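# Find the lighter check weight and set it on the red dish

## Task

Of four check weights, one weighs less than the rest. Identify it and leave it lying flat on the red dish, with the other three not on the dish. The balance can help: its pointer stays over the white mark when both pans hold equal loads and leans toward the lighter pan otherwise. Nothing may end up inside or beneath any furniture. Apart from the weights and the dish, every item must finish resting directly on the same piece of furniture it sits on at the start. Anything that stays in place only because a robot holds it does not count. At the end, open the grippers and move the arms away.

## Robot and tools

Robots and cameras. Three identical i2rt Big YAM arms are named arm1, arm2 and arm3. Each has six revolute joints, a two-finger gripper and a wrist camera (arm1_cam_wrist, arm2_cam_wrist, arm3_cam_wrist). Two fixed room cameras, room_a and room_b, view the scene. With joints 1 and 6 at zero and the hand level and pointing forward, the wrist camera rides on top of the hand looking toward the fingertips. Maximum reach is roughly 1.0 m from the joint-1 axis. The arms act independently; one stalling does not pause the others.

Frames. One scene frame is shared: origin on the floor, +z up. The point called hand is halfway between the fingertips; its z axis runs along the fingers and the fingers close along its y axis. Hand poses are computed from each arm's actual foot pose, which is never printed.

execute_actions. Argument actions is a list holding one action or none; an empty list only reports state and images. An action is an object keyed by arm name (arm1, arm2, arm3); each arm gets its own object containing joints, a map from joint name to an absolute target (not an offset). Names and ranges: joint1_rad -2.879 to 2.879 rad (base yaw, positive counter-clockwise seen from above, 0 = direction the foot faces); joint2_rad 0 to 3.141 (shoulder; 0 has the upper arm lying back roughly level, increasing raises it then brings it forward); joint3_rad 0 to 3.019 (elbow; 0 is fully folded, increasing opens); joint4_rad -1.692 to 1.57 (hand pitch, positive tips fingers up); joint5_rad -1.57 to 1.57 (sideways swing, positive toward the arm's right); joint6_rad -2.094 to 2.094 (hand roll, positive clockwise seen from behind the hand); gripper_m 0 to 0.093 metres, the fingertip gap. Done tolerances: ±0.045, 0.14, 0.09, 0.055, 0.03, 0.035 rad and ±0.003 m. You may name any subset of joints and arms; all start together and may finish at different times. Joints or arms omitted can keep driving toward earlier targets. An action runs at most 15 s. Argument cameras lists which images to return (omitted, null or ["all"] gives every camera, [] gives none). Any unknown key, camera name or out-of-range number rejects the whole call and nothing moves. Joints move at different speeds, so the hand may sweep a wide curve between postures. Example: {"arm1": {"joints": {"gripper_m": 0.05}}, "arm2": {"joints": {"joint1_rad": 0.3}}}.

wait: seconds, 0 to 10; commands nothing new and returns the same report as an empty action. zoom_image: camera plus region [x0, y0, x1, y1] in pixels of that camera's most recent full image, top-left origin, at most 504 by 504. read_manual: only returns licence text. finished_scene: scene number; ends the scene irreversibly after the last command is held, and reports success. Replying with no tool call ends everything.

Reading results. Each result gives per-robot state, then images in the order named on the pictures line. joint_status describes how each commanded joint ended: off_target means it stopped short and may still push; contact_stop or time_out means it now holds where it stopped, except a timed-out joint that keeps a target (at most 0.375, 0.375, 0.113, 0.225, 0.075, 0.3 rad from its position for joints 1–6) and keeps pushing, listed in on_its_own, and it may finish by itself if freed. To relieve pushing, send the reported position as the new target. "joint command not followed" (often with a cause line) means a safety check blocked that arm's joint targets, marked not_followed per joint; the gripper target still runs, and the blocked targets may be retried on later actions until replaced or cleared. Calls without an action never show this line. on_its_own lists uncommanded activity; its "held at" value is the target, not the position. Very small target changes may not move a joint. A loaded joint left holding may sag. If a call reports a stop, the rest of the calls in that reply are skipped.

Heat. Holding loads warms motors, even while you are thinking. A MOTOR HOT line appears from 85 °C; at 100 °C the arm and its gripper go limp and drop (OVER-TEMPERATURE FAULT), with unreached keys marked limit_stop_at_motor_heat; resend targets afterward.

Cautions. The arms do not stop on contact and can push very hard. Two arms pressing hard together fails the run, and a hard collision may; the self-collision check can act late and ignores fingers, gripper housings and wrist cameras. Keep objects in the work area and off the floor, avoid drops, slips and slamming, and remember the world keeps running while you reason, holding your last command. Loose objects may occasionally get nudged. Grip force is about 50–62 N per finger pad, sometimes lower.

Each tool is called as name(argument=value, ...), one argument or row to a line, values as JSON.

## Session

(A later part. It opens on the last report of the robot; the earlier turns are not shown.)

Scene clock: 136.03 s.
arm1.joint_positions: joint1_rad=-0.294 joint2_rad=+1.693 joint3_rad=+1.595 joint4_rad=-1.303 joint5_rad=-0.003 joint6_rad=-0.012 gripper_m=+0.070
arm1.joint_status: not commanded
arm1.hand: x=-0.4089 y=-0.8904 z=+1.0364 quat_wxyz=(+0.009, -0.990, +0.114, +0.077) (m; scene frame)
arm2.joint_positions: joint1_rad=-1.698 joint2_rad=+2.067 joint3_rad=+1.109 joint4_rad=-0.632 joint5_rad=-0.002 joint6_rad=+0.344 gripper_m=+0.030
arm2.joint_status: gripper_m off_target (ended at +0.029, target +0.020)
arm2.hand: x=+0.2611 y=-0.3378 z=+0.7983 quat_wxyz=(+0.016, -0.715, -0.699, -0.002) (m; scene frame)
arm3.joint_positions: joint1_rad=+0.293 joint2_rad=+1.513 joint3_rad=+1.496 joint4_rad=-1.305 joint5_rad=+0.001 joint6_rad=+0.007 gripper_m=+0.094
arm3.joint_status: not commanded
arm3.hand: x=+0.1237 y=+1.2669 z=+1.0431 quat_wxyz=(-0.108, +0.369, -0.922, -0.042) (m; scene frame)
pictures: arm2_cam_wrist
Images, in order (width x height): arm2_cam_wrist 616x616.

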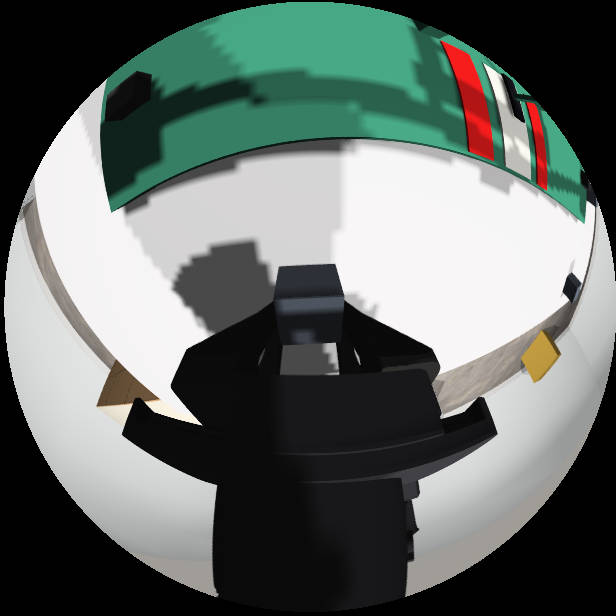

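Held. Lift, swing, place.

execute_actions(
  actions=[
    {"arm2":{"joints":{"joint2_rad":1.75,"joint3_rad":1.2,"joint4_rad":-0.95,"joint6_rad":0}}},
  ],
  cameras=[],
)

execute_actions(
  actions=[
    {"arm2":{"joints":{"joint1_rad":0.6,"joint2_rad":2.1,"joint3_rad":1.34,"joint4_rad":-0.75}}},
  ],
  cameras=[],
)

execute_actions(
  actions=[
    {"arm2":{"joints":{"joint2_rad":2.34,"joint4_rad":-0.63}},"arm3":{"joints":{"joint1_rad":-1.0}}},
  ],
  cameras=["arm2_cam_wrist","room_a"],
)

Scene clock: 139.30 s.
arm1.joint_positions: joint1_rad=-0.294 joint2_rad=+1.693 joint3_rad=+1.595 joint4_rad=-1.303 joint5_rad=-0.003 joint6_rad=-0.012 gripper_m=+0.070
arm1.joint_status: not commanded
arm1.hand: x=-0.4089 y=-0.8904 z=+1.0364 quat_wxyz=(+0.009, -0.990, +0.114, +0.077) (m; scene frame)
arm2.joint_positions: joint1_rad=-1.698 joint2_rad=+1.739 joint3_rad=+1.174 joint4_rad=-0.936 joint5_rad=-0.002 joint6_rad=+0.010 gripper_m=+0.029
arm2.joint_status: all done
arm2.hand: x=+0.2685 y=-0.3533 z=+0.9680 quat_wxyz=(-0.021, -0.589, -0.808, +0.022) (m; scene frame)
arm3.joint_positions: joint1_rad=+0.293 joint2_rad=+1.513 joint3_rad=+1.496 joint4_rad=-1.305 joint5_rad=+0.001 joint6_rad=+0.007 gripper_m=+0.094
arm3.joint_status: not commanded
arm3.hand: x=+0.1237 y=+1.2669 z=+1.0431 quat_wxyz=(-0.108, +0.369, -0.922, -0.042) (m; scene frame)
pictures: none
No camera images: the call's "cameras" was empty. Leave "cameras" out to get every camera's image.

Scene clock: 141.70 s.
arm1.joint_positions: joint1_rad=-0.294 joint2_rad=+1.693 joint3_rad=+1.595 joint4_rad=-1.303 joint5_rad=-0.003 joint6_rad=-0.012 gripper_m=+0.070
arm1.joint_status: not commanded
arm1.hand: x=-0.4089 y=-0.8904 z=+1.0364 quat_wxyz=(+0.009, -0.990, +0.114, +0.077) (m; scene frame)
arm2.joint_positions: joint1_rad=+0.607 joint2_rad=+2.115 joint3_rad=+1.333 joint4_rad=-0.750 joint5_rad=-0.002 joint6_rad=+0.007 gripper_m=+0.029
arm2.joint_status: all done
arm2.hand: x=+0.3860 y=+0.5985 z=+0.8336 quat_wxyz=(-0.011, +0.500, -0.866, -0.017) (m; scene frame)
arm3.joint_positions: joint1_rad=+0.293 joint2_rad=+1.513 joint3_rad=+1.496 joint4_rad=-1.305 joint5_rad=+0.001 joint6_rad=+0.007 gripper_m=+0.094
arm3.joint_status: not commanded
arm3.hand: x=+0.1237 y=+1.2669 z=+1.0431 quat_wxyz=(-0.108, +0.369, -0.922, -0.042) (m; scene frame)
pictures: none
No camera images: the call's "cameras" was empty. Leave "cameras" out to get every camera's image.

Scene clock: 143.40 s.
arm1.joint_positions: joint1_rad=-0.294 joint2_rad=+1.693 joint3_rad=+1.595 joint4_rad=-1.303 joint5_rad=-0.003 joint6_rad=-0.012 gripper_m=+0.070
arm1.joint_status: not commanded
arm1.hand: x=-0.4089 y=-0.8904 z=+1.0364 quat_wxyz=(+0.009, -0.990, +0.114, +0.077) (m; scene frame)
arm2.joint_positions: joint1_rad=+0.607 joint2_rad=+2.353 joint3_rad=+1.331 joint4_rad=-0.641 joint5_rad=-0.002 joint6_rad=+0.007 gripper_m=+0.029
arm2.joint_status: all done
arm2.hand: x=+0.3631 y=+0.5622 z=+0.7102 quat_wxyz=(+0.045, +0.500, -0.865, +0.016) (m; scene frame)
arm3.joint_positions: joint1_rad=-1.005 joint2_rad=+1.513 joint3_rad=+1.496 joint4_rad=-1.305 joint5_rad=+0.001 joint6_rad=+0.006 gripper_m=+0.094
arm3.joint_status: all done
arm3.hand: x=+0.1954 y=+0.6541 z=+1.0501 quat_wxyz=(-0.116, -0.263, -0.957, +0.040) (m; scene frame)
pictures: arm2_cam_wrist, room_a
Images, in order (width x height): arm2_cam_wrist 616x616, room_a 896x504.

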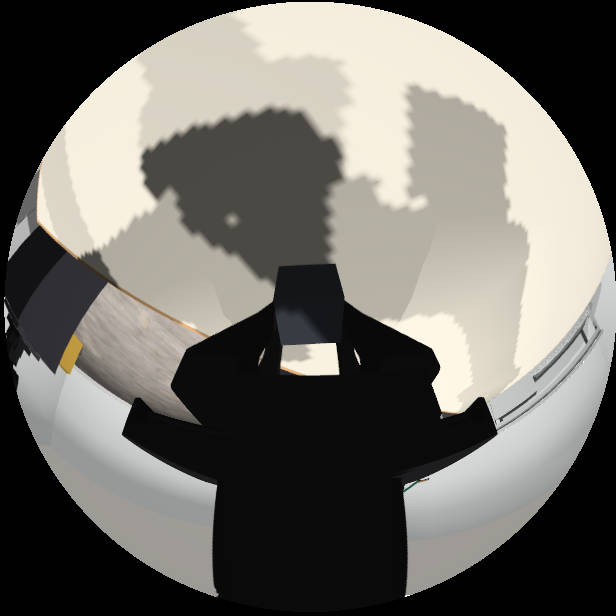

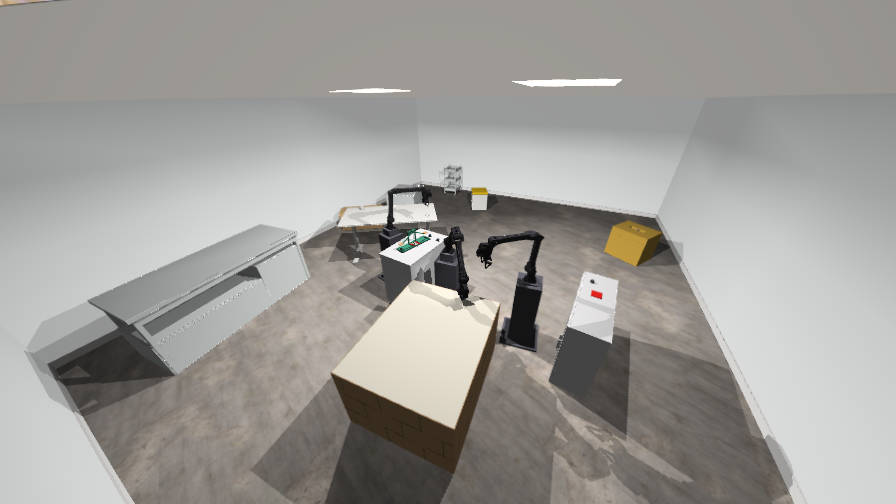

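execute_actions(
  actions=[
    {"arm2":{"joints":{"gripper_m":0.08}}},
  ],
  cameras=[],
)

execute_actions(
  actions=[
    {"arm2":{"joints":{"joint2_rad":1.8}}},
  ],
  cameras=[],
)

execute_actions(
  actions=[
    {"arm2":{"joints":{"joint1_rad":-0.6,"joint2_rad":1.5,"joint4_rad":-1.2}}},
  ],
  cameras=[],
)

execute_actions(
  actions=[
    {"arm3":{"joints":{"joint1_rad":-0.99,"joint2_rad":2.2,"joint3_rad":1.95,"joint4_rad":-1.3}}},
  ],
  cameras=["arm3_cam_wrist"],
)

Scene clock: 146.50 s.
arm1.joint_positions: joint1_rad=-0.294 joint2_rad=+1.693 joint3_rad=+1.595 joint4_rad=-1.303 joint5_rad=-0.003 joint6_rad=-0.012 gripper_m=+0.070
arm1.joint_status: not commanded
arm1.hand: x=-0.4089 y=-0.8904 z=+1.0364 quat_wxyz=(+0.009, -0.990, +0.114, +0.077) (m; scene frame)
arm2.joint_positions: joint1_rad=+0.607 joint2_rad=+2.352 joint3_rad=+1.331 joint4_rad=-0.641 joint5_rad=-0.002 joint6_rad=+0.007 gripper_m=+0.080
arm2.joint_status: all done
arm2.hand: x=+0.3631 y=+0.5623 z=+0.7104 quat_wxyz=(+0.045, +0.500, -0.865, +0.016) (m; scene frame)
arm3.joint_positions: joint1_rad=-1.005 joint2_rad=+1.513 joint3_rad=+1.496 joint4_rad=-1.305 joint5_rad=+0.001 joint6_rad=+0.006 gripper_m=+0.094
arm3.joint_status: not commanded
arm3.hand: x=+0.1954 y=+0.6541 z=+1.0501 quat_wxyz=(-0.116, -0.263, -0.957, +0.040) (m; scene frame)
pictures: none
No camera images: the call's "cameras" was empty. Leave "cameras" out to get every camera's image.

Scene clock: 147.97 s.
arm1.joint_positions: joint1_rad=-0.294 joint2_rad=+1.693 joint3_rad=+1.595 joint4_rad=-1.303 joint5_rad=-0.003 joint6_rad=-0.012 gripper_m=+0.070
arm1.joint_status: not commanded
arm1.hand: x=-0.4089 y=-0.8904 z=+1.0364 quat_wxyz=(+0.009, -0.990, +0.114, +0.077) (m; scene frame)
arm2.joint_positions: joint1_rad=+0.607 joint2_rad=+1.785 joint3_rad=+1.331 joint4_rad=-0.639 joint5_rad=-0.002 joint6_rad=+0.007 gripper_m=+0.080
arm2.joint_status: all done
arm2.hand: x=+0.4229 y=+0.6570 z=+1.0294 quat_wxyz=(-0.199, +0.485, -0.842, -0.127) (m; scene frame)
arm3.joint_positions: joint1_rad=-1.005 joint2_rad=+1.513 joint3_rad=+1.496 joint4_rad=-1.305 joint5_rad=+0.001 joint6_rad=+0.006 gripper_m=+0.094
arm3.joint_status: not commanded
arm3.hand: x=+0.1954 y=+0.6541 z=+1.0501 quat_wxyz=(-0.116, -0.263, -0.957, +0.040) (m; scene frame)
pictures: none
No camera images: the call's "cameras" was empty. Leave "cameras" out to get every camera's image.

Scene clock: 149.60 s.
arm1.joint_positions: joint1_rad=-0.294 joint2_rad=+1.693 joint3_rad=+1.595 joint4_rad=-1.303 joint5_rad=-0.003 joint6_rad=-0.012 gripper_m=+0.070
arm1.joint_status: not commanded
arm1.hand: x=-0.4089 y=-0.8904 z=+1.0364 quat_wxyz=(+0.009, -0.990, +0.114, +0.077) (m; scene frame)
arm2.joint_positions: joint1_rad=-0.607 joint2_rad=+1.494 joint3_rad=+1.331 joint4_rad=-1.185 joint5_rad=+0.000 joint6_rad=+0.007 gripper_m=+0.080
arm2.joint_status: all done
arm2.hand: x=+0.6018 y=+0.0346 z=+1.1339 quat_wxyz=(-0.103, -0.082, -0.991, +0.006) (m; scene frame)
arm3.joint_positions: joint1_rad=-1.005 joint2_rad=+1.513 joint3_rad=+1.496 joint4_rad=-1.305 joint5_rad=+0.001 joint6_rad=+0.006 gripper_m=+0.094
arm3.joint_status: not commanded
arm3.hand: x=+0.1954 y=+0.6541 z=+1.0501 quat_wxyz=(-0.116, -0.263, -0.957, +0.040) (m; scene frame)
pictures: none
No camera images: the call's "cameras" was empty. Leave "cameras" out to get every camera's image.

Scene clock: 151.27 s.
arm1.joint_positions: joint1_rad=-0.294 joint2_rad=+1.693 joint3_rad=+1.595 joint4_rad=-1.303 joint5_rad=-0.003 joint6_rad=-0.012 gripper_m=+0.070
arm1.joint_status: not commanded
arm1.hand: x=-0.4089 y=-0.8904 z=+1.0364 quat_wxyz=(+0.009, -0.990, +0.114, +0.077) (m; scene frame)
arm2.joint_positions: joint1_rad=-0.607 joint2_rad=+1.494 joint3_rad=+1.331 joint4_rad=-1.185 joint5_rad=+0.000 joint6_rad=+0.007 gripper_m=+0.080
arm2.joint_status: not commanded
arm2.hand: x=+0.6018 y=+0.0346 z=+1.1339 quat_wxyz=(-0.103, -0.082, -0.991, +0.006) (m; scene frame)
arm3.joint_positions: joint1_rad=-0.998 joint2_rad=+2.223 joint3_rad=+1.892 joint4_rad=-1.305 joint5_rad=+0.001 joint6_rad=+0.006 gripper_m=+0.094
arm3.joint_status: all done
arm3.hand: x=+0.3164 y=+0.5836 z=+0.8033 quat_wxyz=(+0.035, -0.262, -0.964, +0.000) (m; scene frame)
pictures: arm3_cam_wrist
Images, in order (width x height): arm3_cam_wrist 616x616.

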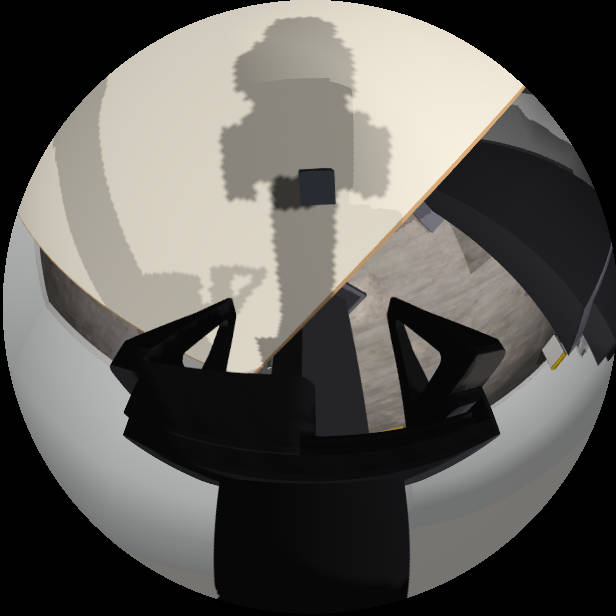

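execute_actions(
  actions=[
    {"arm3":{"joints":{"joint2_rad":2.36,"joint3_rad":2.02,"joint4_rad":-1.25}}},
  ],
  cameras=["arm3_cam_wrist"],
)

Scene clock: 153.40 s.
arm1.joint_positions: joint1_rad=-0.294 joint2_rad=+1.693 joint3_rad=+1.595 joint4_rad=-1.303 joint5_rad=-0.003 joint6_rad=-0.012 gripper_m=+0.070
arm1.joint_status: not commanded
arm1.hand: x=-0.4089 y=-0.8904 z=+1.0364 quat_wxyz=(+0.009, -0.990, +0.114, +0.077) (m; scene frame)
arm2.joint_positions: joint1_rad=-0.607 joint2_rad=+1.494 joint3_rad=+1.331 joint4_rad=-1.185 joint5_rad=+0.000 joint6_rad=+0.007 gripper_m=+0.080
arm2.joint_status: not commanded
arm2.hand: x=+0.6018 y=+0.0346 z=+1.1339 quat_wxyz=(-0.103, -0.082, -0.991, +0.006) (m; scene frame)
arm3.joint_positions: joint1_rad=-0.998 joint2_rad=+2.373 joint3_rad=+1.982 joint4_rad=-1.262 joint5_rad=+0.001 joint6_rad=+0.006 gripper_m=+0.094
arm3.joint_status: all done
arm3.hand: x=+0.3356 y=+0.5712 z=+0.7363 quat_wxyz=(+0.044, -0.262, -0.964, -0.003) (m; scene frame)
pictures: arm3_cam_wrist
Images, in order (width x height): arm3_cam_wrist 616x616.

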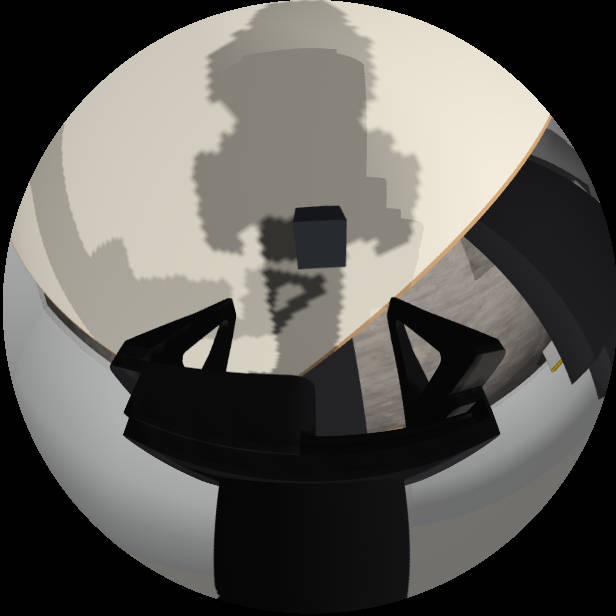

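execute_actions(
  actions=[
    {"arm3":{"joints":{"joint1_rad":-1.03,"joint2_rad":2.47,"joint3_rad":2.1,"joint4_rad":-1.2}}},
  ],
  cameras=["arm3_cam_wrist"],
)

Scene clock: 155.20 s.
arm1.joint_positions: joint1_rad=-0.294 joint2_rad=+1.693 joint3_rad=+1.595 joint4_rad=-1.303 joint5_rad=-0.003 joint6_rad=-0.012 gripper_m=+0.070
arm1.joint_status: not commanded
arm1.hand: x=-0.4089 y=-0.8904 z=+1.0364 quat_wxyz=(+0.009, -0.990, +0.114, +0.077) (m; scene frame)
arm2.joint_positions: joint1_rad=-0.607 joint2_rad=+1.494 joint3_rad=+1.331 joint4_rad=-1.185 joint5_rad=+0.000 joint6_rad=+0.007 gripper_m=+0.080
arm2.joint_status: not commanded
arm2.hand: x=+0.6018 y=+0.0346 z=+1.1339 quat_wxyz=(-0.103, -0.082, -0.991, +0.006) (m; scene frame)
arm3.joint_positions: joint1_rad=-1.029 joint2_rad=+2.469 joint3_rad=+2.052 joint4_rad=-1.213 joint5_rad=+0.001 joint6_rad=+0.006 gripper_m=+0.094
arm3.joint_status: all done
arm3.hand: x=+0.3422 y=+0.5418 z=+0.6958 quat_wxyz=(+0.032, -0.277, -0.960, +0.000) (m; scene frame)
pictures: arm3_cam_wrist
Images, in order (width x height): arm3_cam_wrist 616x616.

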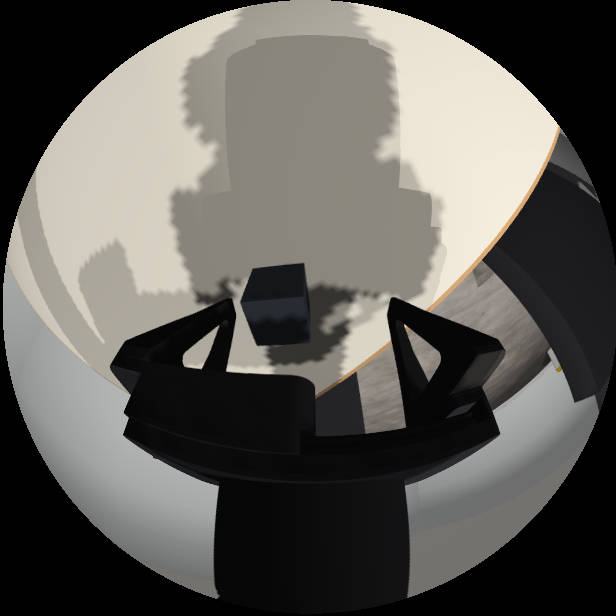

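Close; it will centre itself.

execute_actions(
  actions=[
    {"arm3":{"joints":{"gripper_m":0.02}}},
  ],
  cameras=["arm3_cam_wrist"],
)

Scene clock: 157.23 s.
arm1.joint_positions: joint1_rad=-0.294 joint2_rad=+1.693 joint3_rad=+1.595 joint4_rad=-1.303 joint5_rad=-0.003 joint6_rad=-0.012 gripper_m=+0.070
arm1.joint_status: not commanded
arm1.hand: x=-0.4089 y=-0.8904 z=+1.0364 quat_wxyz=(+0.009, -0.990, +0.114, +0.077) (m; scene frame)
arm2.joint_positions: joint1_rad=-0.607 joint2_rad=+1.494 joint3_rad=+1.331 joint4_rad=-1.185 joint5_rad=+0.000 joint6_rad=+0.007 gripper_m=+0.080
arm2.joint_status: not commanded
arm2.hand: x=+0.6018 y=+0.0346 z=+1.1339 quat_wxyz=(-0.103, -0.082, -0.991, +0.006) (m; scene frame)
arm3.joint_positions: joint1_rad=-1.029 joint2_rad=+2.469 joint3_rad=+2.052 joint4_rad=-1.213 joint5_rad=-0.001 joint6_rad=+0.006 gripper_m=+0.028
arm3.joint_status: gripper_m off_target (ended at +0.028, target +0.020)
arm3.hand: x=+0.3424 y=+0.5422 z=+0.6958 quat_wxyz=(+0.032, -0.277, -0.960, -0.001) (m; scene frame)
pictures: arm3_cam_wrist
Images, in order (width x height): arm3_cam_wrist 616x616.

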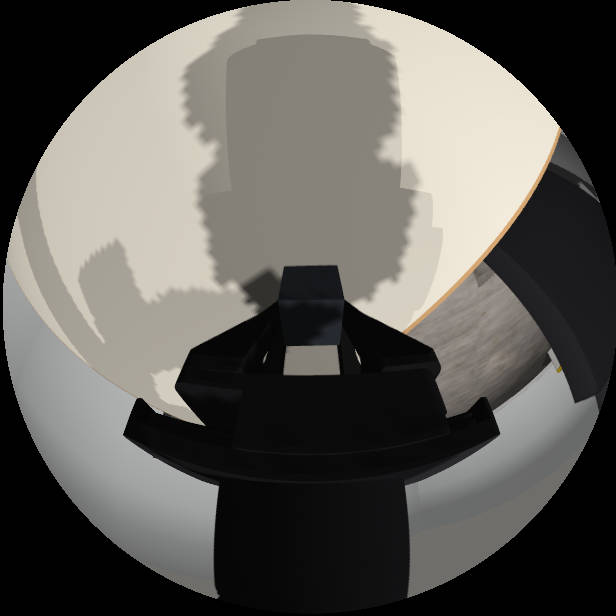

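execute_actions(
  actions=[
    {"arm3":{"joints":{"joint2_rad":1.6,"joint3_rad":1.5,"joint4_rad":-1.3}}},
  ],
  cameras=[],
)

execute_actions(
  actions=[
    {"arm3":{"joints":{"joint1_rad":2.1}}},
  ],
  cameras=["arm3_cam_wrist","room_a"],
)

Scene clock: 160.13 s.
arm1.joint_positions: joint1_rad=-0.294 joint2_rad=+1.693 joint3_rad=+1.595 joint4_rad=-1.303 joint5_rad=-0.003 joint6_rad=-0.012 gripper_m=+0.070
arm1.joint_status: not commanded
arm1.hand: x=-0.4089 y=-0.8904 z=+1.0364 quat_wxyz=(+0.009, -0.990, +0.114, +0.077) (m; scene frame)
arm2.joint_positions: joint1_rad=-0.607 joint2_rad=+1.494 joint3_rad=+1.331 joint4_rad=-1.185 joint5_rad=+0.000 joint6_rad=+0.007 gripper_m=+0.080
arm2.joint_status: not commanded
arm2.hand: x=+0.6018 y=+0.0346 z=+1.1339 quat_wxyz=(-0.103, -0.082, -0.991, +0.006) (m; scene frame)
arm3.joint_positions: joint1_rad=-1.029 joint2_rad=+1.605 joint3_rad=+1.498 joint4_rad=-1.286 joint5_rad=-0.001 joint6_rad=+0.006 gripper_m=+0.028
arm3.joint_status: all done
arm3.hand: x=+0.2021 y=+0.6353 z=+1.0068 quat_wxyz=(-0.083, -0.275, -0.957, +0.031) (m; scene frame)
pictures: none
No camera images: the call's "cameras" was empty. Leave "cameras" out to get every camera's image.

Scene clock: 162.77 s.
arm1.joint_positions: joint1_rad=-0.294 joint2_rad=+1.693 joint3_rad=+1.595 joint4_rad=-1.303 joint5_rad=-0.003 joint6_rad=-0.012 gripper_m=+0.070
arm1.joint_status: not commanded
arm1.hand: x=-0.4089 y=-0.8904 z=+1.0364 quat_wxyz=(+0.009, -0.990, +0.114, +0.077) (m; scene frame)
arm2.joint_positions: joint1_rad=-0.607 joint2_rad=+1.494 joint3_rad=+1.331 joint4_rad=-1.185 joint5_rad=+0.000 joint6_rad=+0.007 gripper_m=+0.080
arm2.joint_status: not commanded
arm2.hand: x=+0.6018 y=+0.0346 z=+1.1339 quat_wxyz=(-0.103, -0.082, -0.991, +0.006) (m; scene frame)
arm3.joint_positions: joint1_rad=+2.108 joint2_rad=+1.612 joint3_rad=+1.498 joint4_rad=-1.286 joint5_rad=-0.002 joint6_rad=+0.006 gripper_m=+0.027
arm3.joint_status: all done
arm3.hand: x=-0.6908 y=+1.1926 z=+1.0053 quat_wxyz=(-0.015, +0.956, -0.279, -0.086) (m; scene frame)
pictures: arm3_cam_wrist, room_a
Images, in order (width x height): arm3_cam_wrist 616x616, room_a 896x504.

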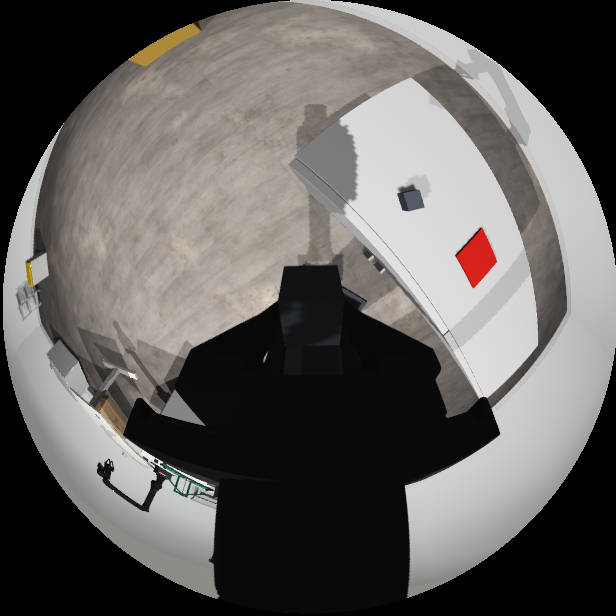

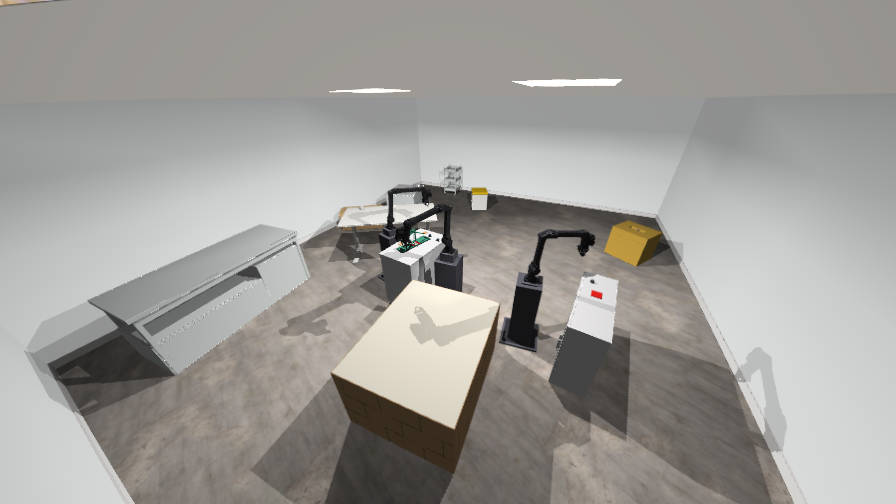

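execute_actions(
  actions=[
    {"arm3":{"joints":{"joint1_rad":1.6,"joint2_rad":1.8,"joint3_rad":1.7,"joint4_rad":-1.4}}},
  ],
  cameras=["arm3_cam_wrist"],
)

Scene clock: 164.90 s.
arm1.joint_positions: joint1_rad=-0.294 joint2_rad=+1.693 joint3_rad=+1.595 joint4_rad=-1.303 joint5_rad=-0.003 joint6_rad=-0.012 gripper_m=+0.070
arm1.joint_status: not commanded
arm1.hand: x=-0.4089 y=-0.8904 z=+1.0364 quat_wxyz=(+0.009, -0.990, +0.114, +0.077) (m; scene frame)
arm2.joint_positions: joint1_rad=-0.607 joint2_rad=+1.494 joint3_rad=+1.331 joint4_rad=-1.185 joint5_rad=+0.000 joint6_rad=+0.007 gripper_m=+0.080
arm2.joint_status: not commanded
arm2.hand: x=+0.6018 y=+0.0346 z=+1.1339 quat_wxyz=(-0.103, -0.082, -0.991, +0.006) (m; scene frame)
arm3.joint_positions: joint1_rad=+1.604 joint2_rad=+1.830 joint3_rad=+1.634 joint4_rad=-1.384 joint5_rad=+0.001 joint6_rad=+0.006 gripper_m=+0.028
arm3.joint_status: all done
arm3.hand: x=-0.5150 y=+1.3994 z=+0.9396 quat_wxyz=(+0.010, +0.860, -0.510, +0.003) (m; scene frame)
pictures: arm3_cam_wrist
Images, in order (width x height): arm3_cam_wrist 616x616.

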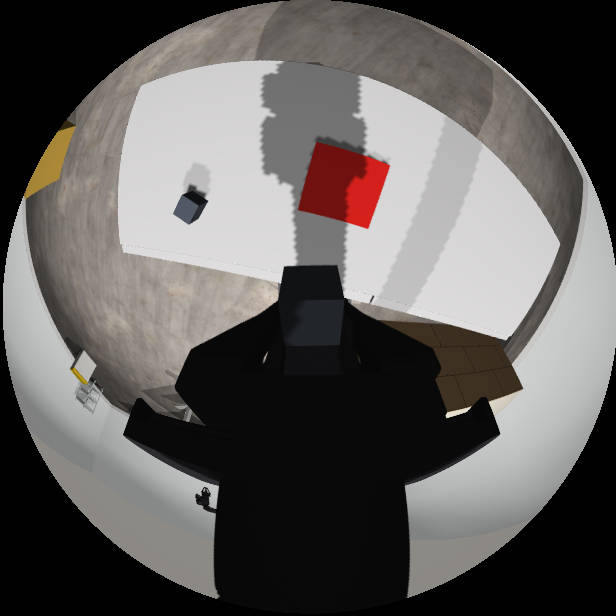

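execute_actions(
  actions=[
    {"arm3":{"joints":{"joint1_rad":1.54,"joint2_rad":2.15,"joint3_rad":2.15,"joint4_rad":-1.55}}},
  ],
  cameras=["arm3_cam_wrist"],
)

Scene clock: 166.87 s.
arm1.joint_positions: joint1_rad=-0.294 joint2_rad=+1.693 joint3_rad=+1.595 joint4_rad=-1.303 joint5_rad=-0.003 joint6_rad=-0.012 gripper_m=+0.070
arm1.joint_status: not commanded
arm1.hand: x=-0.4089 y=-0.8904 z=+1.0364 quat_wxyz=(+0.009, -0.990, +0.114, +0.077) (m; scene frame)
arm2.joint_positions: joint1_rad=-0.607 joint2_rad=+1.494 joint3_rad=+1.331 joint4_rad=-1.185 joint5_rad=+0.000 joint6_rad=+0.007 gripper_m=+0.080
arm2.joint_status: not commanded
arm2.hand: x=+0.6018 y=+0.0346 z=+1.1339 quat_wxyz=(-0.103, -0.082, -0.991, +0.006) (m; scene frame)
arm3.joint_positions: joint1_rad=+1.533 joint2_rad=+2.181 joint3_rad=+2.083 joint4_rad=-1.534 joint5_rad=+0.000 joint6_rad=+0.006 gripper_m=+0.028
arm3.joint_status: all done
arm3.hand: x=-0.5241 y=+1.5095 z=+0.8987 quat_wxyz=(+0.024, +0.841, -0.539, +0.025) (m; scene frame)
pictures: arm3_cam_wrist
Images, in order (width x height): arm3_cam_wrist 616x616.

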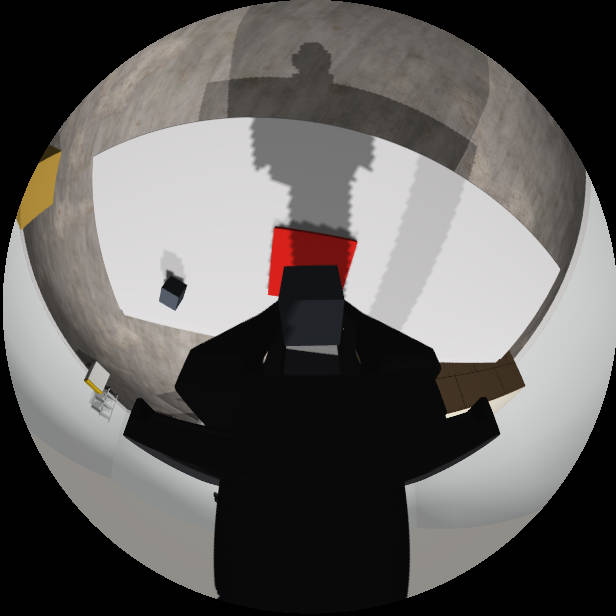

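execute_actions(
  actions=[
    {"arm3":{"joints":{"joint2_rad":2.3,"joint3_rad":2.15,"joint4_rad":-1.45}}},
  ],
  cameras=["arm3_cam_wrist"],
)

Scene clock: 168.63 s.
arm1.joint_positions: joint1_rad=-0.294 joint2_rad=+1.693 joint3_rad=+1.595 joint4_rad=-1.303 joint5_rad=-0.003 joint6_rad=-0.012 gripper_m=+0.070
arm1.joint_status: not commanded
arm1.hand: x=-0.4089 y=-0.8904 z=+1.0364 quat_wxyz=(+0.009, -0.990, +0.114, +0.077) (m; scene frame)
arm2.joint_positions: joint1_rad=-0.607 joint2_rad=+1.494 joint3_rad=+1.331 joint4_rad=-1.185 joint5_rad=+0.000 joint6_rad=+0.007 gripper_m=+0.080
arm2.joint_status: not commanded
arm2.hand: x=+0.6018 y=+0.0346 z=+1.1339 quat_wxyz=(-0.103, -0.082, -0.991, +0.006) (m; scene frame)
arm3.joint_positions: joint1_rad=+1.533 joint2_rad=+2.329 joint3_rad=+2.101 joint4_rad=-1.466 joint5_rad=+0.000 joint6_rad=+0.006 gripper_m=+0.028
arm3.joint_status: all done
arm3.hand: x=-0.5309 y=+1.5208 z=+0.8075 quat_wxyz=(+0.041, +0.840, -0.538, +0.051) (m; scene frame)
pictures: arm3_cam_wrist
Images, in order (width x height): arm3_cam_wrist 616x616.

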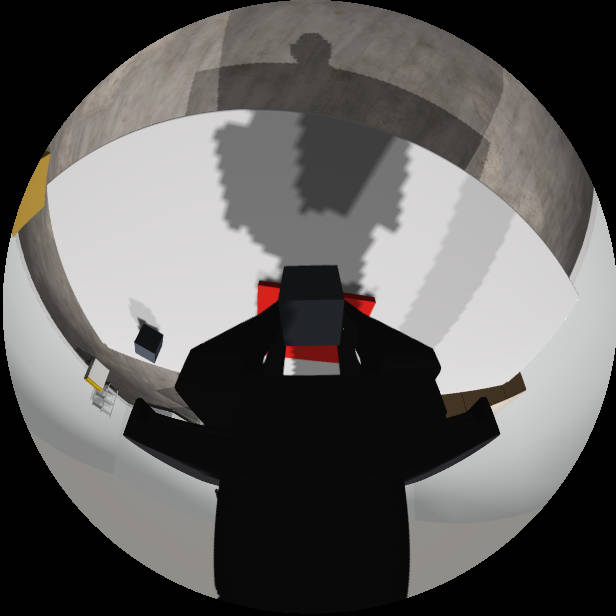

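execute_actions(
  actions=[
    {"arm3":{"joints":{"joint3_rad":2.02,"joint4_rad":-1.4}}},
  ],
  cameras=["arm3_cam_wrist"],
)

Scene clock: 170.23 s.
arm1.joint_positions: joint1_rad=-0.294 joint2_rad=+1.693 joint3_rad=+1.595 joint4_rad=-1.303 joint5_rad=-0.003 joint6_rad=-0.012 gripper_m=+0.070
arm1.joint_status: not commanded
arm1.hand: x=-0.4089 y=-0.8904 z=+1.0364 quat_wxyz=(+0.009, -0.990, +0.114, +0.077) (m; scene frame)
arm2.joint_positions: joint1_rad=-0.607 joint2_rad=+1.494 joint3_rad=+1.331 joint4_rad=-1.185 joint5_rad=+0.000 joint6_rad=+0.007 gripper_m=+0.080
arm2.joint_status: not commanded
arm2.hand: x=+0.6018 y=+0.0346 z=+1.1339 quat_wxyz=(-0.103, -0.082, -0.991, +0.006) (m; scene frame)
arm3.joint_positions: joint1_rad=+1.533 joint2_rad=+2.322 joint3_rad=+2.018 joint4_rad=-1.414 joint5_rad=+0.001 joint6_rad=+0.006 gripper_m=+0.028
arm3.joint_status: all done
arm3.hand: x=-0.5247 y=+1.5069 z=+0.7830 quat_wxyz=(+0.047, +0.840, -0.538, +0.061) (m; scene frame)
pictures: arm3_cam_wrist
Images, in order (width x height): arm3_cam_wrist 616x616.

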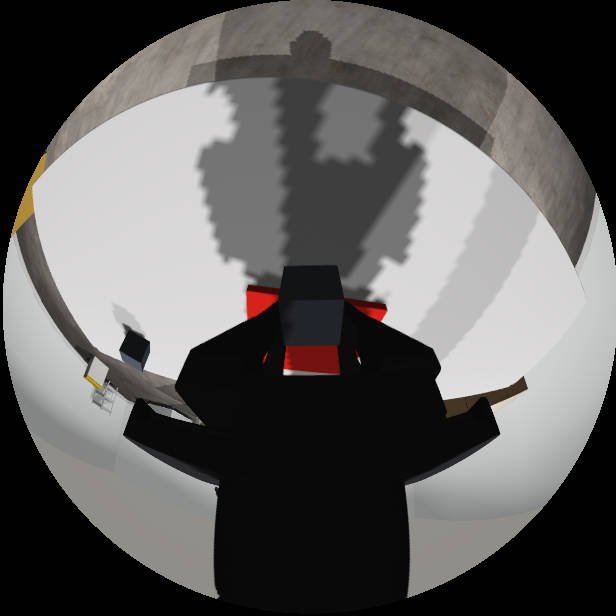

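execute_actions(
  actions=[
    {"arm3":{"joints":{"joint3_rad":1.95,"joint4_rad":-1.3}}},
  ],
  cameras=["arm3_cam_wrist"],
)

Scene clock: 171.90 s.
arm1.joint_positions: joint1_rad=-0.294 joint2_rad=+1.693 joint3_rad=+1.595 joint4_rad=-1.303 joint5_rad=-0.003 joint6_rad=-0.012 gripper_m=+0.070
arm1.joint_status: not commanded
arm1.hand: x=-0.4089 y=-0.8904 z=+1.0364 quat_wxyz=(+0.009, -0.990, +0.114, +0.077) (m; scene frame)
arm2.joint_positions: joint1_rad=-0.607 joint2_rad=+1.494 joint3_rad=+1.331 joint4_rad=-1.185 joint5_rad=+0.000 joint6_rad=+0.007 gripper_m=+0.080
arm2.joint_status: not commanded
arm2.hand: x=+0.6018 y=+0.0346 z=+1.1339 quat_wxyz=(-0.103, -0.082, -0.991, +0.006) (m; scene frame)
arm3.joint_positions: joint1_rad=+1.533 joint2_rad=+2.296 joint3_rad=+1.968 joint4_rad=-1.327 joint5_rad=+0.001 joint6_rad=+0.006 gripper_m=+0.028
arm3.joint_status: all done
arm3.hand: x=-0.5275 y=+1.5127 z=+0.7803 quat_wxyz=(+0.030, +0.841, -0.539, +0.035) (m; scene frame)
pictures: arm3_cam_wrist
Images, in order (width x height): arm3_cam_wrist 616x616.

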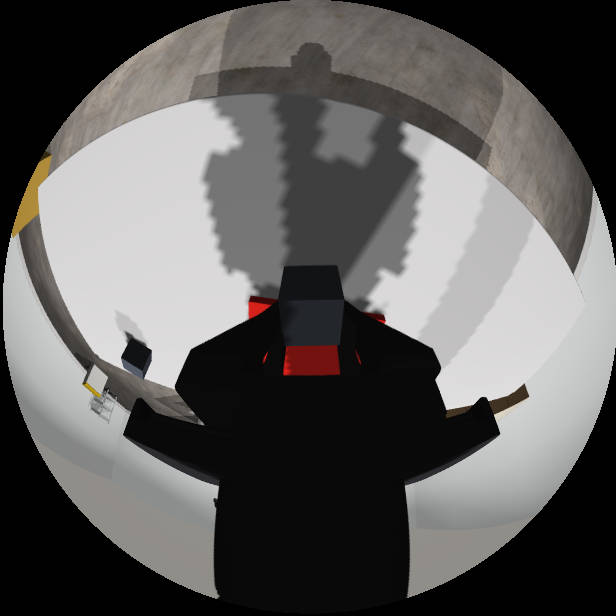

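In contact. Release and lift.

execute_actions(
  actions=[
    {"arm3":{"joints":{"gripper_m":0.08,"joint2_rad":2.296,"joint3_rad":1.968,"joint4_rad":-1.327}}},
  ],
  cameras=[],
)

execute_actions(
  actions=[
    {"arm3":{"joints":{"joint2_rad":1.8,"joint3_rad":1.8}}},
  ],
  cameras=["arm3_cam_wrist"],
)

Scene clock: 173.67 s.
arm1.joint_positions: joint1_rad=-0.294 joint2_rad=+1.693 joint3_rad=+1.595 joint4_rad=-1.303 joint5_rad=-0.003 joint6_rad=-0.012 gripper_m=+0.070
arm1.joint_status: not commanded
arm1.hand: x=-0.4089 y=-0.8904 z=+1.0364 quat_wxyz=(+0.009, -0.990, +0.114, +0.077) (m; scene frame)
arm2.joint_positions: joint1_rad=-0.607 joint2_rad=+1.494 joint3_rad=+1.331 joint4_rad=-1.185 joint5_rad=+0.000 joint6_rad=+0.007 gripper_m=+0.080
arm2.joint_status: not commanded
arm2.hand: x=+0.6018 y=+0.0346 z=+1.1339 quat_wxyz=(-0.103, -0.082, -0.991, +0.006) (m; scene frame)
arm3.joint_positions: joint1_rad=+1.533 joint2_rad=+2.296 joint3_rad=+1.968 joint4_rad=-1.327 joint5_rad=+0.001 joint6_rad=+0.006 gripper_m=+0.080
arm3.joint_status: all done
arm3.hand: x=-0.5275 y=+1.5127 z=+0.7801 quat_wxyz=(+0.030, +0.841, -0.539, +0.035) (m; scene frame)
pictures: none
No camera images: the call's "cameras" was empty. Leave "cameras" out to get every camera's image.

Scene clock: 175.57 s.
arm1.joint_positions: joint1_rad=-0.294 joint2_rad=+1.693 joint3_rad=+1.595 joint4_rad=-1.303 joint5_rad=-0.003 joint6_rad=-0.012 gripper_m=+0.070
arm1.joint_status: not commanded
arm1.hand: x=-0.4089 y=-0.8904 z=+1.0364 quat_wxyz=(+0.009, -0.990, +0.114, +0.077) (m; scene frame)
arm2.joint_positions: joint1_rad=-0.607 joint2_rad=+1.494 joint3_rad=+1.331 joint4_rad=-1.185 joint5_rad=+0.000 joint6_rad=+0.007 gripper_m=+0.080
arm2.joint_status: not commanded
arm2.hand: x=+0.6018 y=+0.0346 z=+1.1339 quat_wxyz=(-0.103, -0.082, -0.991, +0.006) (m; scene frame)
arm3.joint_positions: joint1_rad=+1.533 joint2_rad=+1.808 joint3_rad=+1.785 joint4_rad=-1.327 joint5_rad=+0.002 joint6_rad=+0.005 gripper_m=+0.080
arm3.joint_status: all done
arm3.hand: x=-0.5027 y=+1.4683 z=+1.0135 quat_wxyz=(-0.052, +0.837, -0.537, -0.093) (m; scene frame)
pictures: arm3_cam_wrist
Images, in order (width x height): arm3_cam_wrist 616x616.

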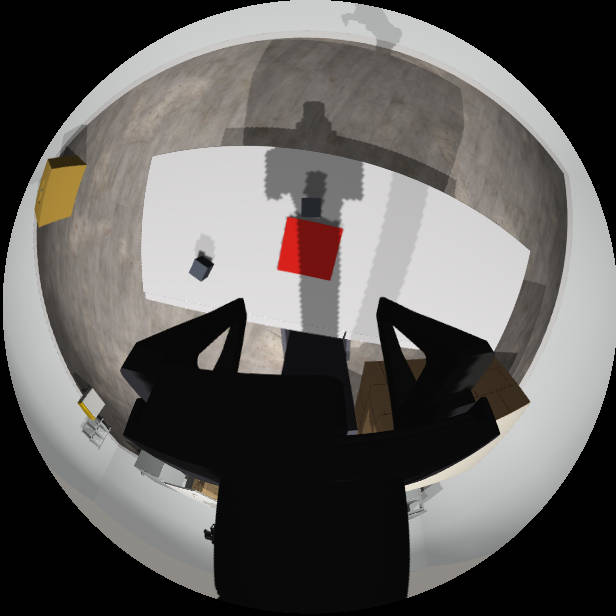

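execute_actions(
  actions=[
    {"arm3":{"joints":{"joint2_rad":2.18,"joint3_rad":1.968}}},
  ],
  cameras=[],
)

execute_actions(
  actions=[
    {"arm3":{"joints":{"joint2_rad":2.29}}},
  ],
  cameras=[],
)

execute_actions(
  actions=[
    {"arm3":{"joints":{"gripper_m":0.02}}},
  ],
  cameras=[],
)

execute_actions(
  actions=[
    {"arm3":{"joints":{"joint2_rad":2.17}}},
  ],
  cameras=[],
)

execute_actions(
  actions=[
    {"arm3":{"joints":{"joint2_rad":2.05,"joint3_rad":1.72,"joint4_rad":-1.22}}},
  ],
  cameras=["arm3_cam_wrist"],
)

Scene clock: 179.50 s.
arm1.joint_positions: joint1_rad=-0.294 joint2_rad=+1.693 joint3_rad=+1.595 joint4_rad=-1.303 joint5_rad=-0.003 joint6_rad=-0.012 gripper_m=+0.070
arm1.joint_status: not commanded
arm1.hand: x=-0.4089 y=-0.8904 z=+1.0364 quat_wxyz=(+0.009, -0.990, +0.114, +0.077) (m; scene frame)
arm2.joint_positions: joint1_rad=-0.607 joint2_rad=+1.494 joint3_rad=+1.331 joint4_rad=-1.185 joint5_rad=+0.000 joint6_rad=+0.007 gripper_m=+0.080
arm2.joint_status: not commanded
arm2.hand: x=+0.6018 y=+0.0346 z=+1.1339 quat_wxyz=(-0.103, -0.082, -0.991, +0.006) (m; scene frame)
arm3.joint_positions: joint1_rad=+1.533 joint2_rad=+2.201 joint3_rad=+1.935 joint4_rad=-1.327 joint5_rad=+0.002 joint6_rad=+0.005 gripper_m=+0.080
arm3.joint_status: all done
arm3.hand: x=-0.5259 y=+1.5117 z=+0.8294 quat_wxyz=(+0.013, +0.842, -0.539, +0.009) (m; scene frame)
pictures: none
No camera images: the call's "cameras" was empty. Leave "cameras" out to get every camera's image.

Scene clock: 180.53 s.
arm1.joint_positions: joint1_rad=-0.294 joint2_rad=+1.693 joint3_rad=+1.595 joint4_rad=-1.303 joint5_rad=-0.003 joint6_rad=-0.012 gripper_m=+0.070
arm1.joint_status: not commanded
arm1.hand: x=-0.4089 y=-0.8904 z=+1.0364 quat_wxyz=(+0.009, -0.990, +0.114, +0.077) (m; scene frame)
arm2.joint_positions: joint1_rad=-0.607 joint2_rad=+1.494 joint3_rad=+1.331 joint4_rad=-1.185 joint5_rad=+0.000 joint6_rad=+0.007 gripper_m=+0.080
arm2.joint_status: not commanded
arm2.hand: x=+0.6018 y=+0.0346 z=+1.1339 quat_wxyz=(-0.103, -0.082, -0.991, +0.006) (m; scene frame)
arm3.joint_positions: joint1_rad=+1.538 joint2_rad=+2.285 joint3_rad=+1.938 joint4_rad=-1.328 joint5_rad=+0.002 joint6_rad=+0.005 gripper_m=+0.080
arm3.joint_status: all done
arm3.hand: x=-0.5256 y=+1.5027 z=+0.7775 quat_wxyz=(+0.035, +0.842, -0.537, +0.043) (m; scene frame)
pictures: none
No camera images: the call's "cameras" was empty. Leave "cameras" out to get every camera's image.

Scene clock: 181.17 s.
arm1.joint_positions: joint1_rad=-0.294 joint2_rad=+1.693 joint3_rad=+1.595 joint4_rad=-1.303 joint5_rad=-0.003 joint6_rad=-0.012 gripper_m=+0.070
arm1.joint_status: not commanded
arm1.hand: x=-0.4089 y=-0.8904 z=+1.0364 quat_wxyz=(+0.009, -0.990, +0.114, +0.077) (m; scene frame)
arm2.joint_positions: joint1_rad=-0.607 joint2_rad=+1.494 joint3_rad=+1.331 joint4_rad=-1.185 joint5_rad=+0.000 joint6_rad=+0.007 gripper_m=+0.080
arm2.joint_status: not commanded
arm2.hand: x=+0.6018 y=+0.0346 z=+1.1339 quat_wxyz=(-0.103, -0.082, -0.991, +0.006) (m; scene frame)
arm3.joint_positions: joint1_rad=+1.538 joint2_rad=+2.285 joint3_rad=+1.938 joint4_rad=-1.328 joint5_rad=+0.000 joint6_rad=+0.005 gripper_m=+0.027
arm3.joint_status: gripper_m off_target (ended at +0.027, target +0.020)
arm3.hand: x=-0.5259 y=+1.5025 z=+0.7775 quat_wxyz=(+0.036, +0.842, -0.537, +0.043) (m; scene frame)
pictures: none
No camera images: the call's "cameras" was empty. Leave "cameras" out to get every camera's image.

Scene clock: 182.47 s.
arm1.joint_positions: joint1_rad=-0.294 joint2_rad=+1.693 joint3_rad=+1.595 joint4_rad=-1.303 joint5_rad=-0.003 joint6_rad=-0.012 gripper_m=+0.070
arm1.joint_status: not commanded
arm1.hand: x=-0.4089 y=-0.8904 z=+1.0364 quat_wxyz=(+0.009, -0.990, +0.114, +0.077) (m; scene frame)
arm2.joint_positions: joint1_rad=-0.607 joint2_rad=+1.494 joint3_rad=+1.331 joint4_rad=-1.185 joint5_rad=+0.000 joint6_rad=+0.007 gripper_m=+0.080
arm2.joint_status: not commanded
arm2.hand: x=+0.6018 y=+0.0346 z=+1.1339 quat_wxyz=(-0.103, -0.082, -0.991, +0.006) (m; scene frame)
arm3.joint_positions: joint1_rad=+1.538 joint2_rad=+2.183 joint3_rad=+1.938 joint4_rad=-1.328 joint5_rad=+0.000 joint6_rad=+0.005 gripper_m=+0.027
arm3.joint_status: all done
arm3.hand: x=-0.5296 y=+1.5126 z=+0.8425 quat_wxyz=(+0.009, +0.843, -0.538, +0.000) (m; scene frame)
pictures: none
No camera images: the call's "cameras" was empty. Leave "cameras" out to get every camera's image.

Scene clock: 183.57 s.
arm1.joint_positions: joint1_rad=-0.294 joint2_rad=+1.693 joint3_rad=+1.595 joint4_rad=-1.303 joint5_rad=-0.003 joint6_rad=-0.012 gripper_m=+0.070
arm1.joint_status: not commanded
arm1.hand: x=-0.4089 y=-0.8904 z=+1.0364 quat_wxyz=(+0.009, -0.990, +0.114, +0.077) (m; scene frame)
arm2.joint_positions: joint1_rad=-0.607 joint2_rad=+1.494 joint3_rad=+1.331 joint4_rad=-1.185 joint5_rad=+0.000 joint6_rad=+0.007 gripper_m=+0.080
arm2.joint_status: not commanded
arm2.hand: x=+0.6018 y=+0.0346 z=+1.1339 quat_wxyz=(-0.103, -0.082, -0.991, +0.006) (m; scene frame)
arm3.joint_positions: joint1_rad=+1.538 joint2_rad=+2.068 joint3_rad=+1.719 joint4_rad=-1.239 joint5_rad=+0.000 joint6_rad=+0.005 gripper_m=+0.027
arm3.joint_status: all done
arm3.hand: x=-0.5091 y=+1.4688 z=+0.8343 quat_wxyz=(+0.013, +0.843, -0.538, +0.006) (m; scene frame)
pictures: arm3_cam_wrist
Images, in order (width x height): arm3_cam_wrist 616x616.

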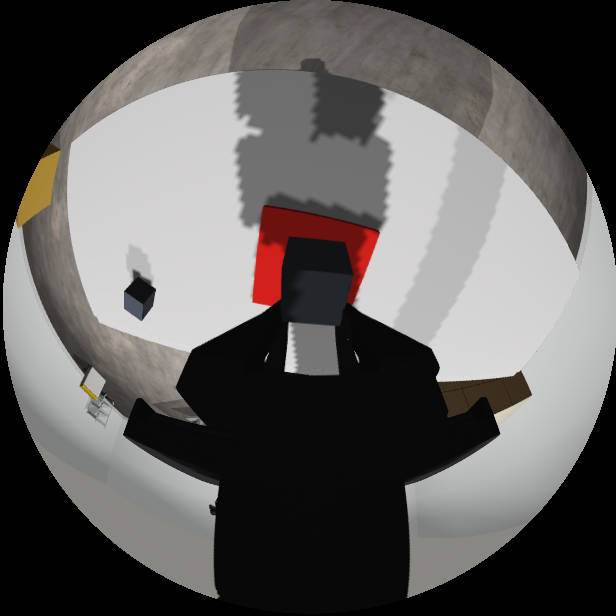

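execute_actions(
  actions=[
    {"arm3":{"joints":{"joint2_rad":2.15,"joint4_rad":-1.17}}},
  ],
  cameras=[],
)

execute_actions(
  actions=[
    {"arm3":{"joints":{"gripper_m":0.08}}},
  ],
  cameras=[],
)

execute_actions(
  actions=[
    {"arm3":{"joints":{"joint2_rad":1.7,"joint3_rad":1.6}}},
  ],
  cameras=["arm3_cam_wrist"],
)

Scene clock: 186.40 s.
arm1.joint_positions: joint1_rad=-0.294 joint2_rad=+1.693 joint3_rad=+1.595 joint4_rad=-1.303 joint5_rad=-0.003 joint6_rad=-0.012 gripper_m=+0.070
arm1.joint_status: not commanded
arm1.hand: x=-0.4089 y=-0.8904 z=+1.0364 quat_wxyz=(+0.009, -0.990, +0.114, +0.077) (m; scene frame)
arm2.joint_positions: joint1_rad=-0.607 joint2_rad=+1.494 joint3_rad=+1.331 joint4_rad=-1.185 joint5_rad=+0.000 joint6_rad=+0.007 gripper_m=+0.080
arm2.joint_status: not commanded
arm2.hand: x=+0.6018 y=+0.0346 z=+1.1339 quat_wxyz=(-0.103, -0.082, -0.991, +0.006) (m; scene frame)
arm3.joint_positions: joint1_rad=+1.538 joint2_rad=+2.153 joint3_rad=+1.719 joint4_rad=-1.183 joint5_rad=+0.000 joint6_rad=+0.005 gripper_m=+0.027
arm3.joint_status: all done
arm3.hand: x=-0.5118 y=+1.4726 z=+0.7830 quat_wxyz=(+0.021, +0.843, -0.537, +0.019) (m; scene frame)
pictures: none
No camera images: the call's "cameras" was empty. Leave "cameras" out to get every camera's image.

Scene clock: 187.03 s.
arm1.joint_positions: joint1_rad=-0.294 joint2_rad=+1.693 joint3_rad=+1.595 joint4_rad=-1.303 joint5_rad=-0.003 joint6_rad=-0.012 gripper_m=+0.070
arm1.joint_status: not commanded
arm1.hand: x=-0.4089 y=-0.8904 z=+1.0364 quat_wxyz=(+0.009, -0.990, +0.114, +0.077) (m; scene frame)
arm2.joint_positions: joint1_rad=-0.607 joint2_rad=+1.494 joint3_rad=+1.331 joint4_rad=-1.185 joint5_rad=+0.000 joint6_rad=+0.007 gripper_m=+0.080
arm2.joint_status: not commanded
arm2.hand: x=+0.6018 y=+0.0346 z=+1.1339 quat_wxyz=(-0.103, -0.082, -0.991, +0.006) (m; scene frame)
arm3.joint_positions: joint1_rad=+1.538 joint2_rad=+2.153 joint3_rad=+1.719 joint4_rad=-1.183 joint5_rad=+0.000 joint6_rad=+0.005 gripper_m=+0.080
arm3.joint_status: all done
arm3.hand: x=-0.5118 y=+1.4726 z=+0.7830 quat_wxyz=(+0.021, +0.843, -0.537, +0.019) (m; scene frame)
pictures: none
No camera images: the call's "cameras" was empty. Leave "cameras" out to get every camera's image.

Scene clock: 188.70 s.
arm1.joint_positions: joint1_rad=-0.294 joint2_rad=+1.693 joint3_rad=+1.595 joint4_rad=-1.303 joint5_rad=-0.003 joint6_rad=-0.012 gripper_m=+0.070
arm1.joint_status: not commanded
arm1.hand: x=-0.4089 y=-0.8904 z=+1.0364 quat_wxyz=(+0.009, -0.990, +0.114, +0.077) (m; scene frame)
arm2.joint_positions: joint1_rad=-0.607 joint2_rad=+1.494 joint3_rad=+1.331 joint4_rad=-1.185 joint5_rad=+0.000 joint6_rad=+0.007 gripper_m=+0.080
arm2.joint_status: not commanded
arm2.hand: x=+0.6018 y=+0.0346 z=+1.1339 quat_wxyz=(-0.103, -0.082, -0.991, +0.006) (m; scene frame)
arm3.joint_positions: joint1_rad=+1.538 joint2_rad=+1.705 joint3_rad=+1.583 joint4_rad=-1.181 joint5_rad=+0.000 joint6_rad=+0.005 gripper_m=+0.080
arm3.joint_status: all done
arm3.hand: x=-0.4934 y=+1.4409 z=+0.9932 quat_wxyz=(-0.063, +0.835, -0.534, -0.114) (m; scene frame)
pictures: arm3_cam_wrist
Images, in order (width x height): arm3_cam_wrist 616x616.

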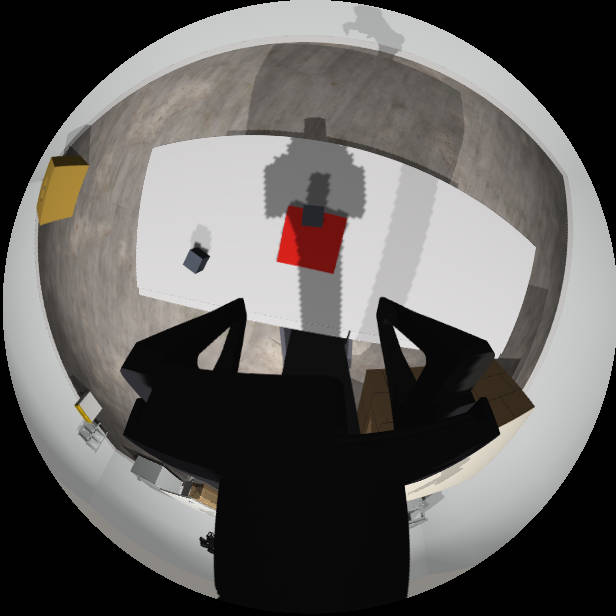

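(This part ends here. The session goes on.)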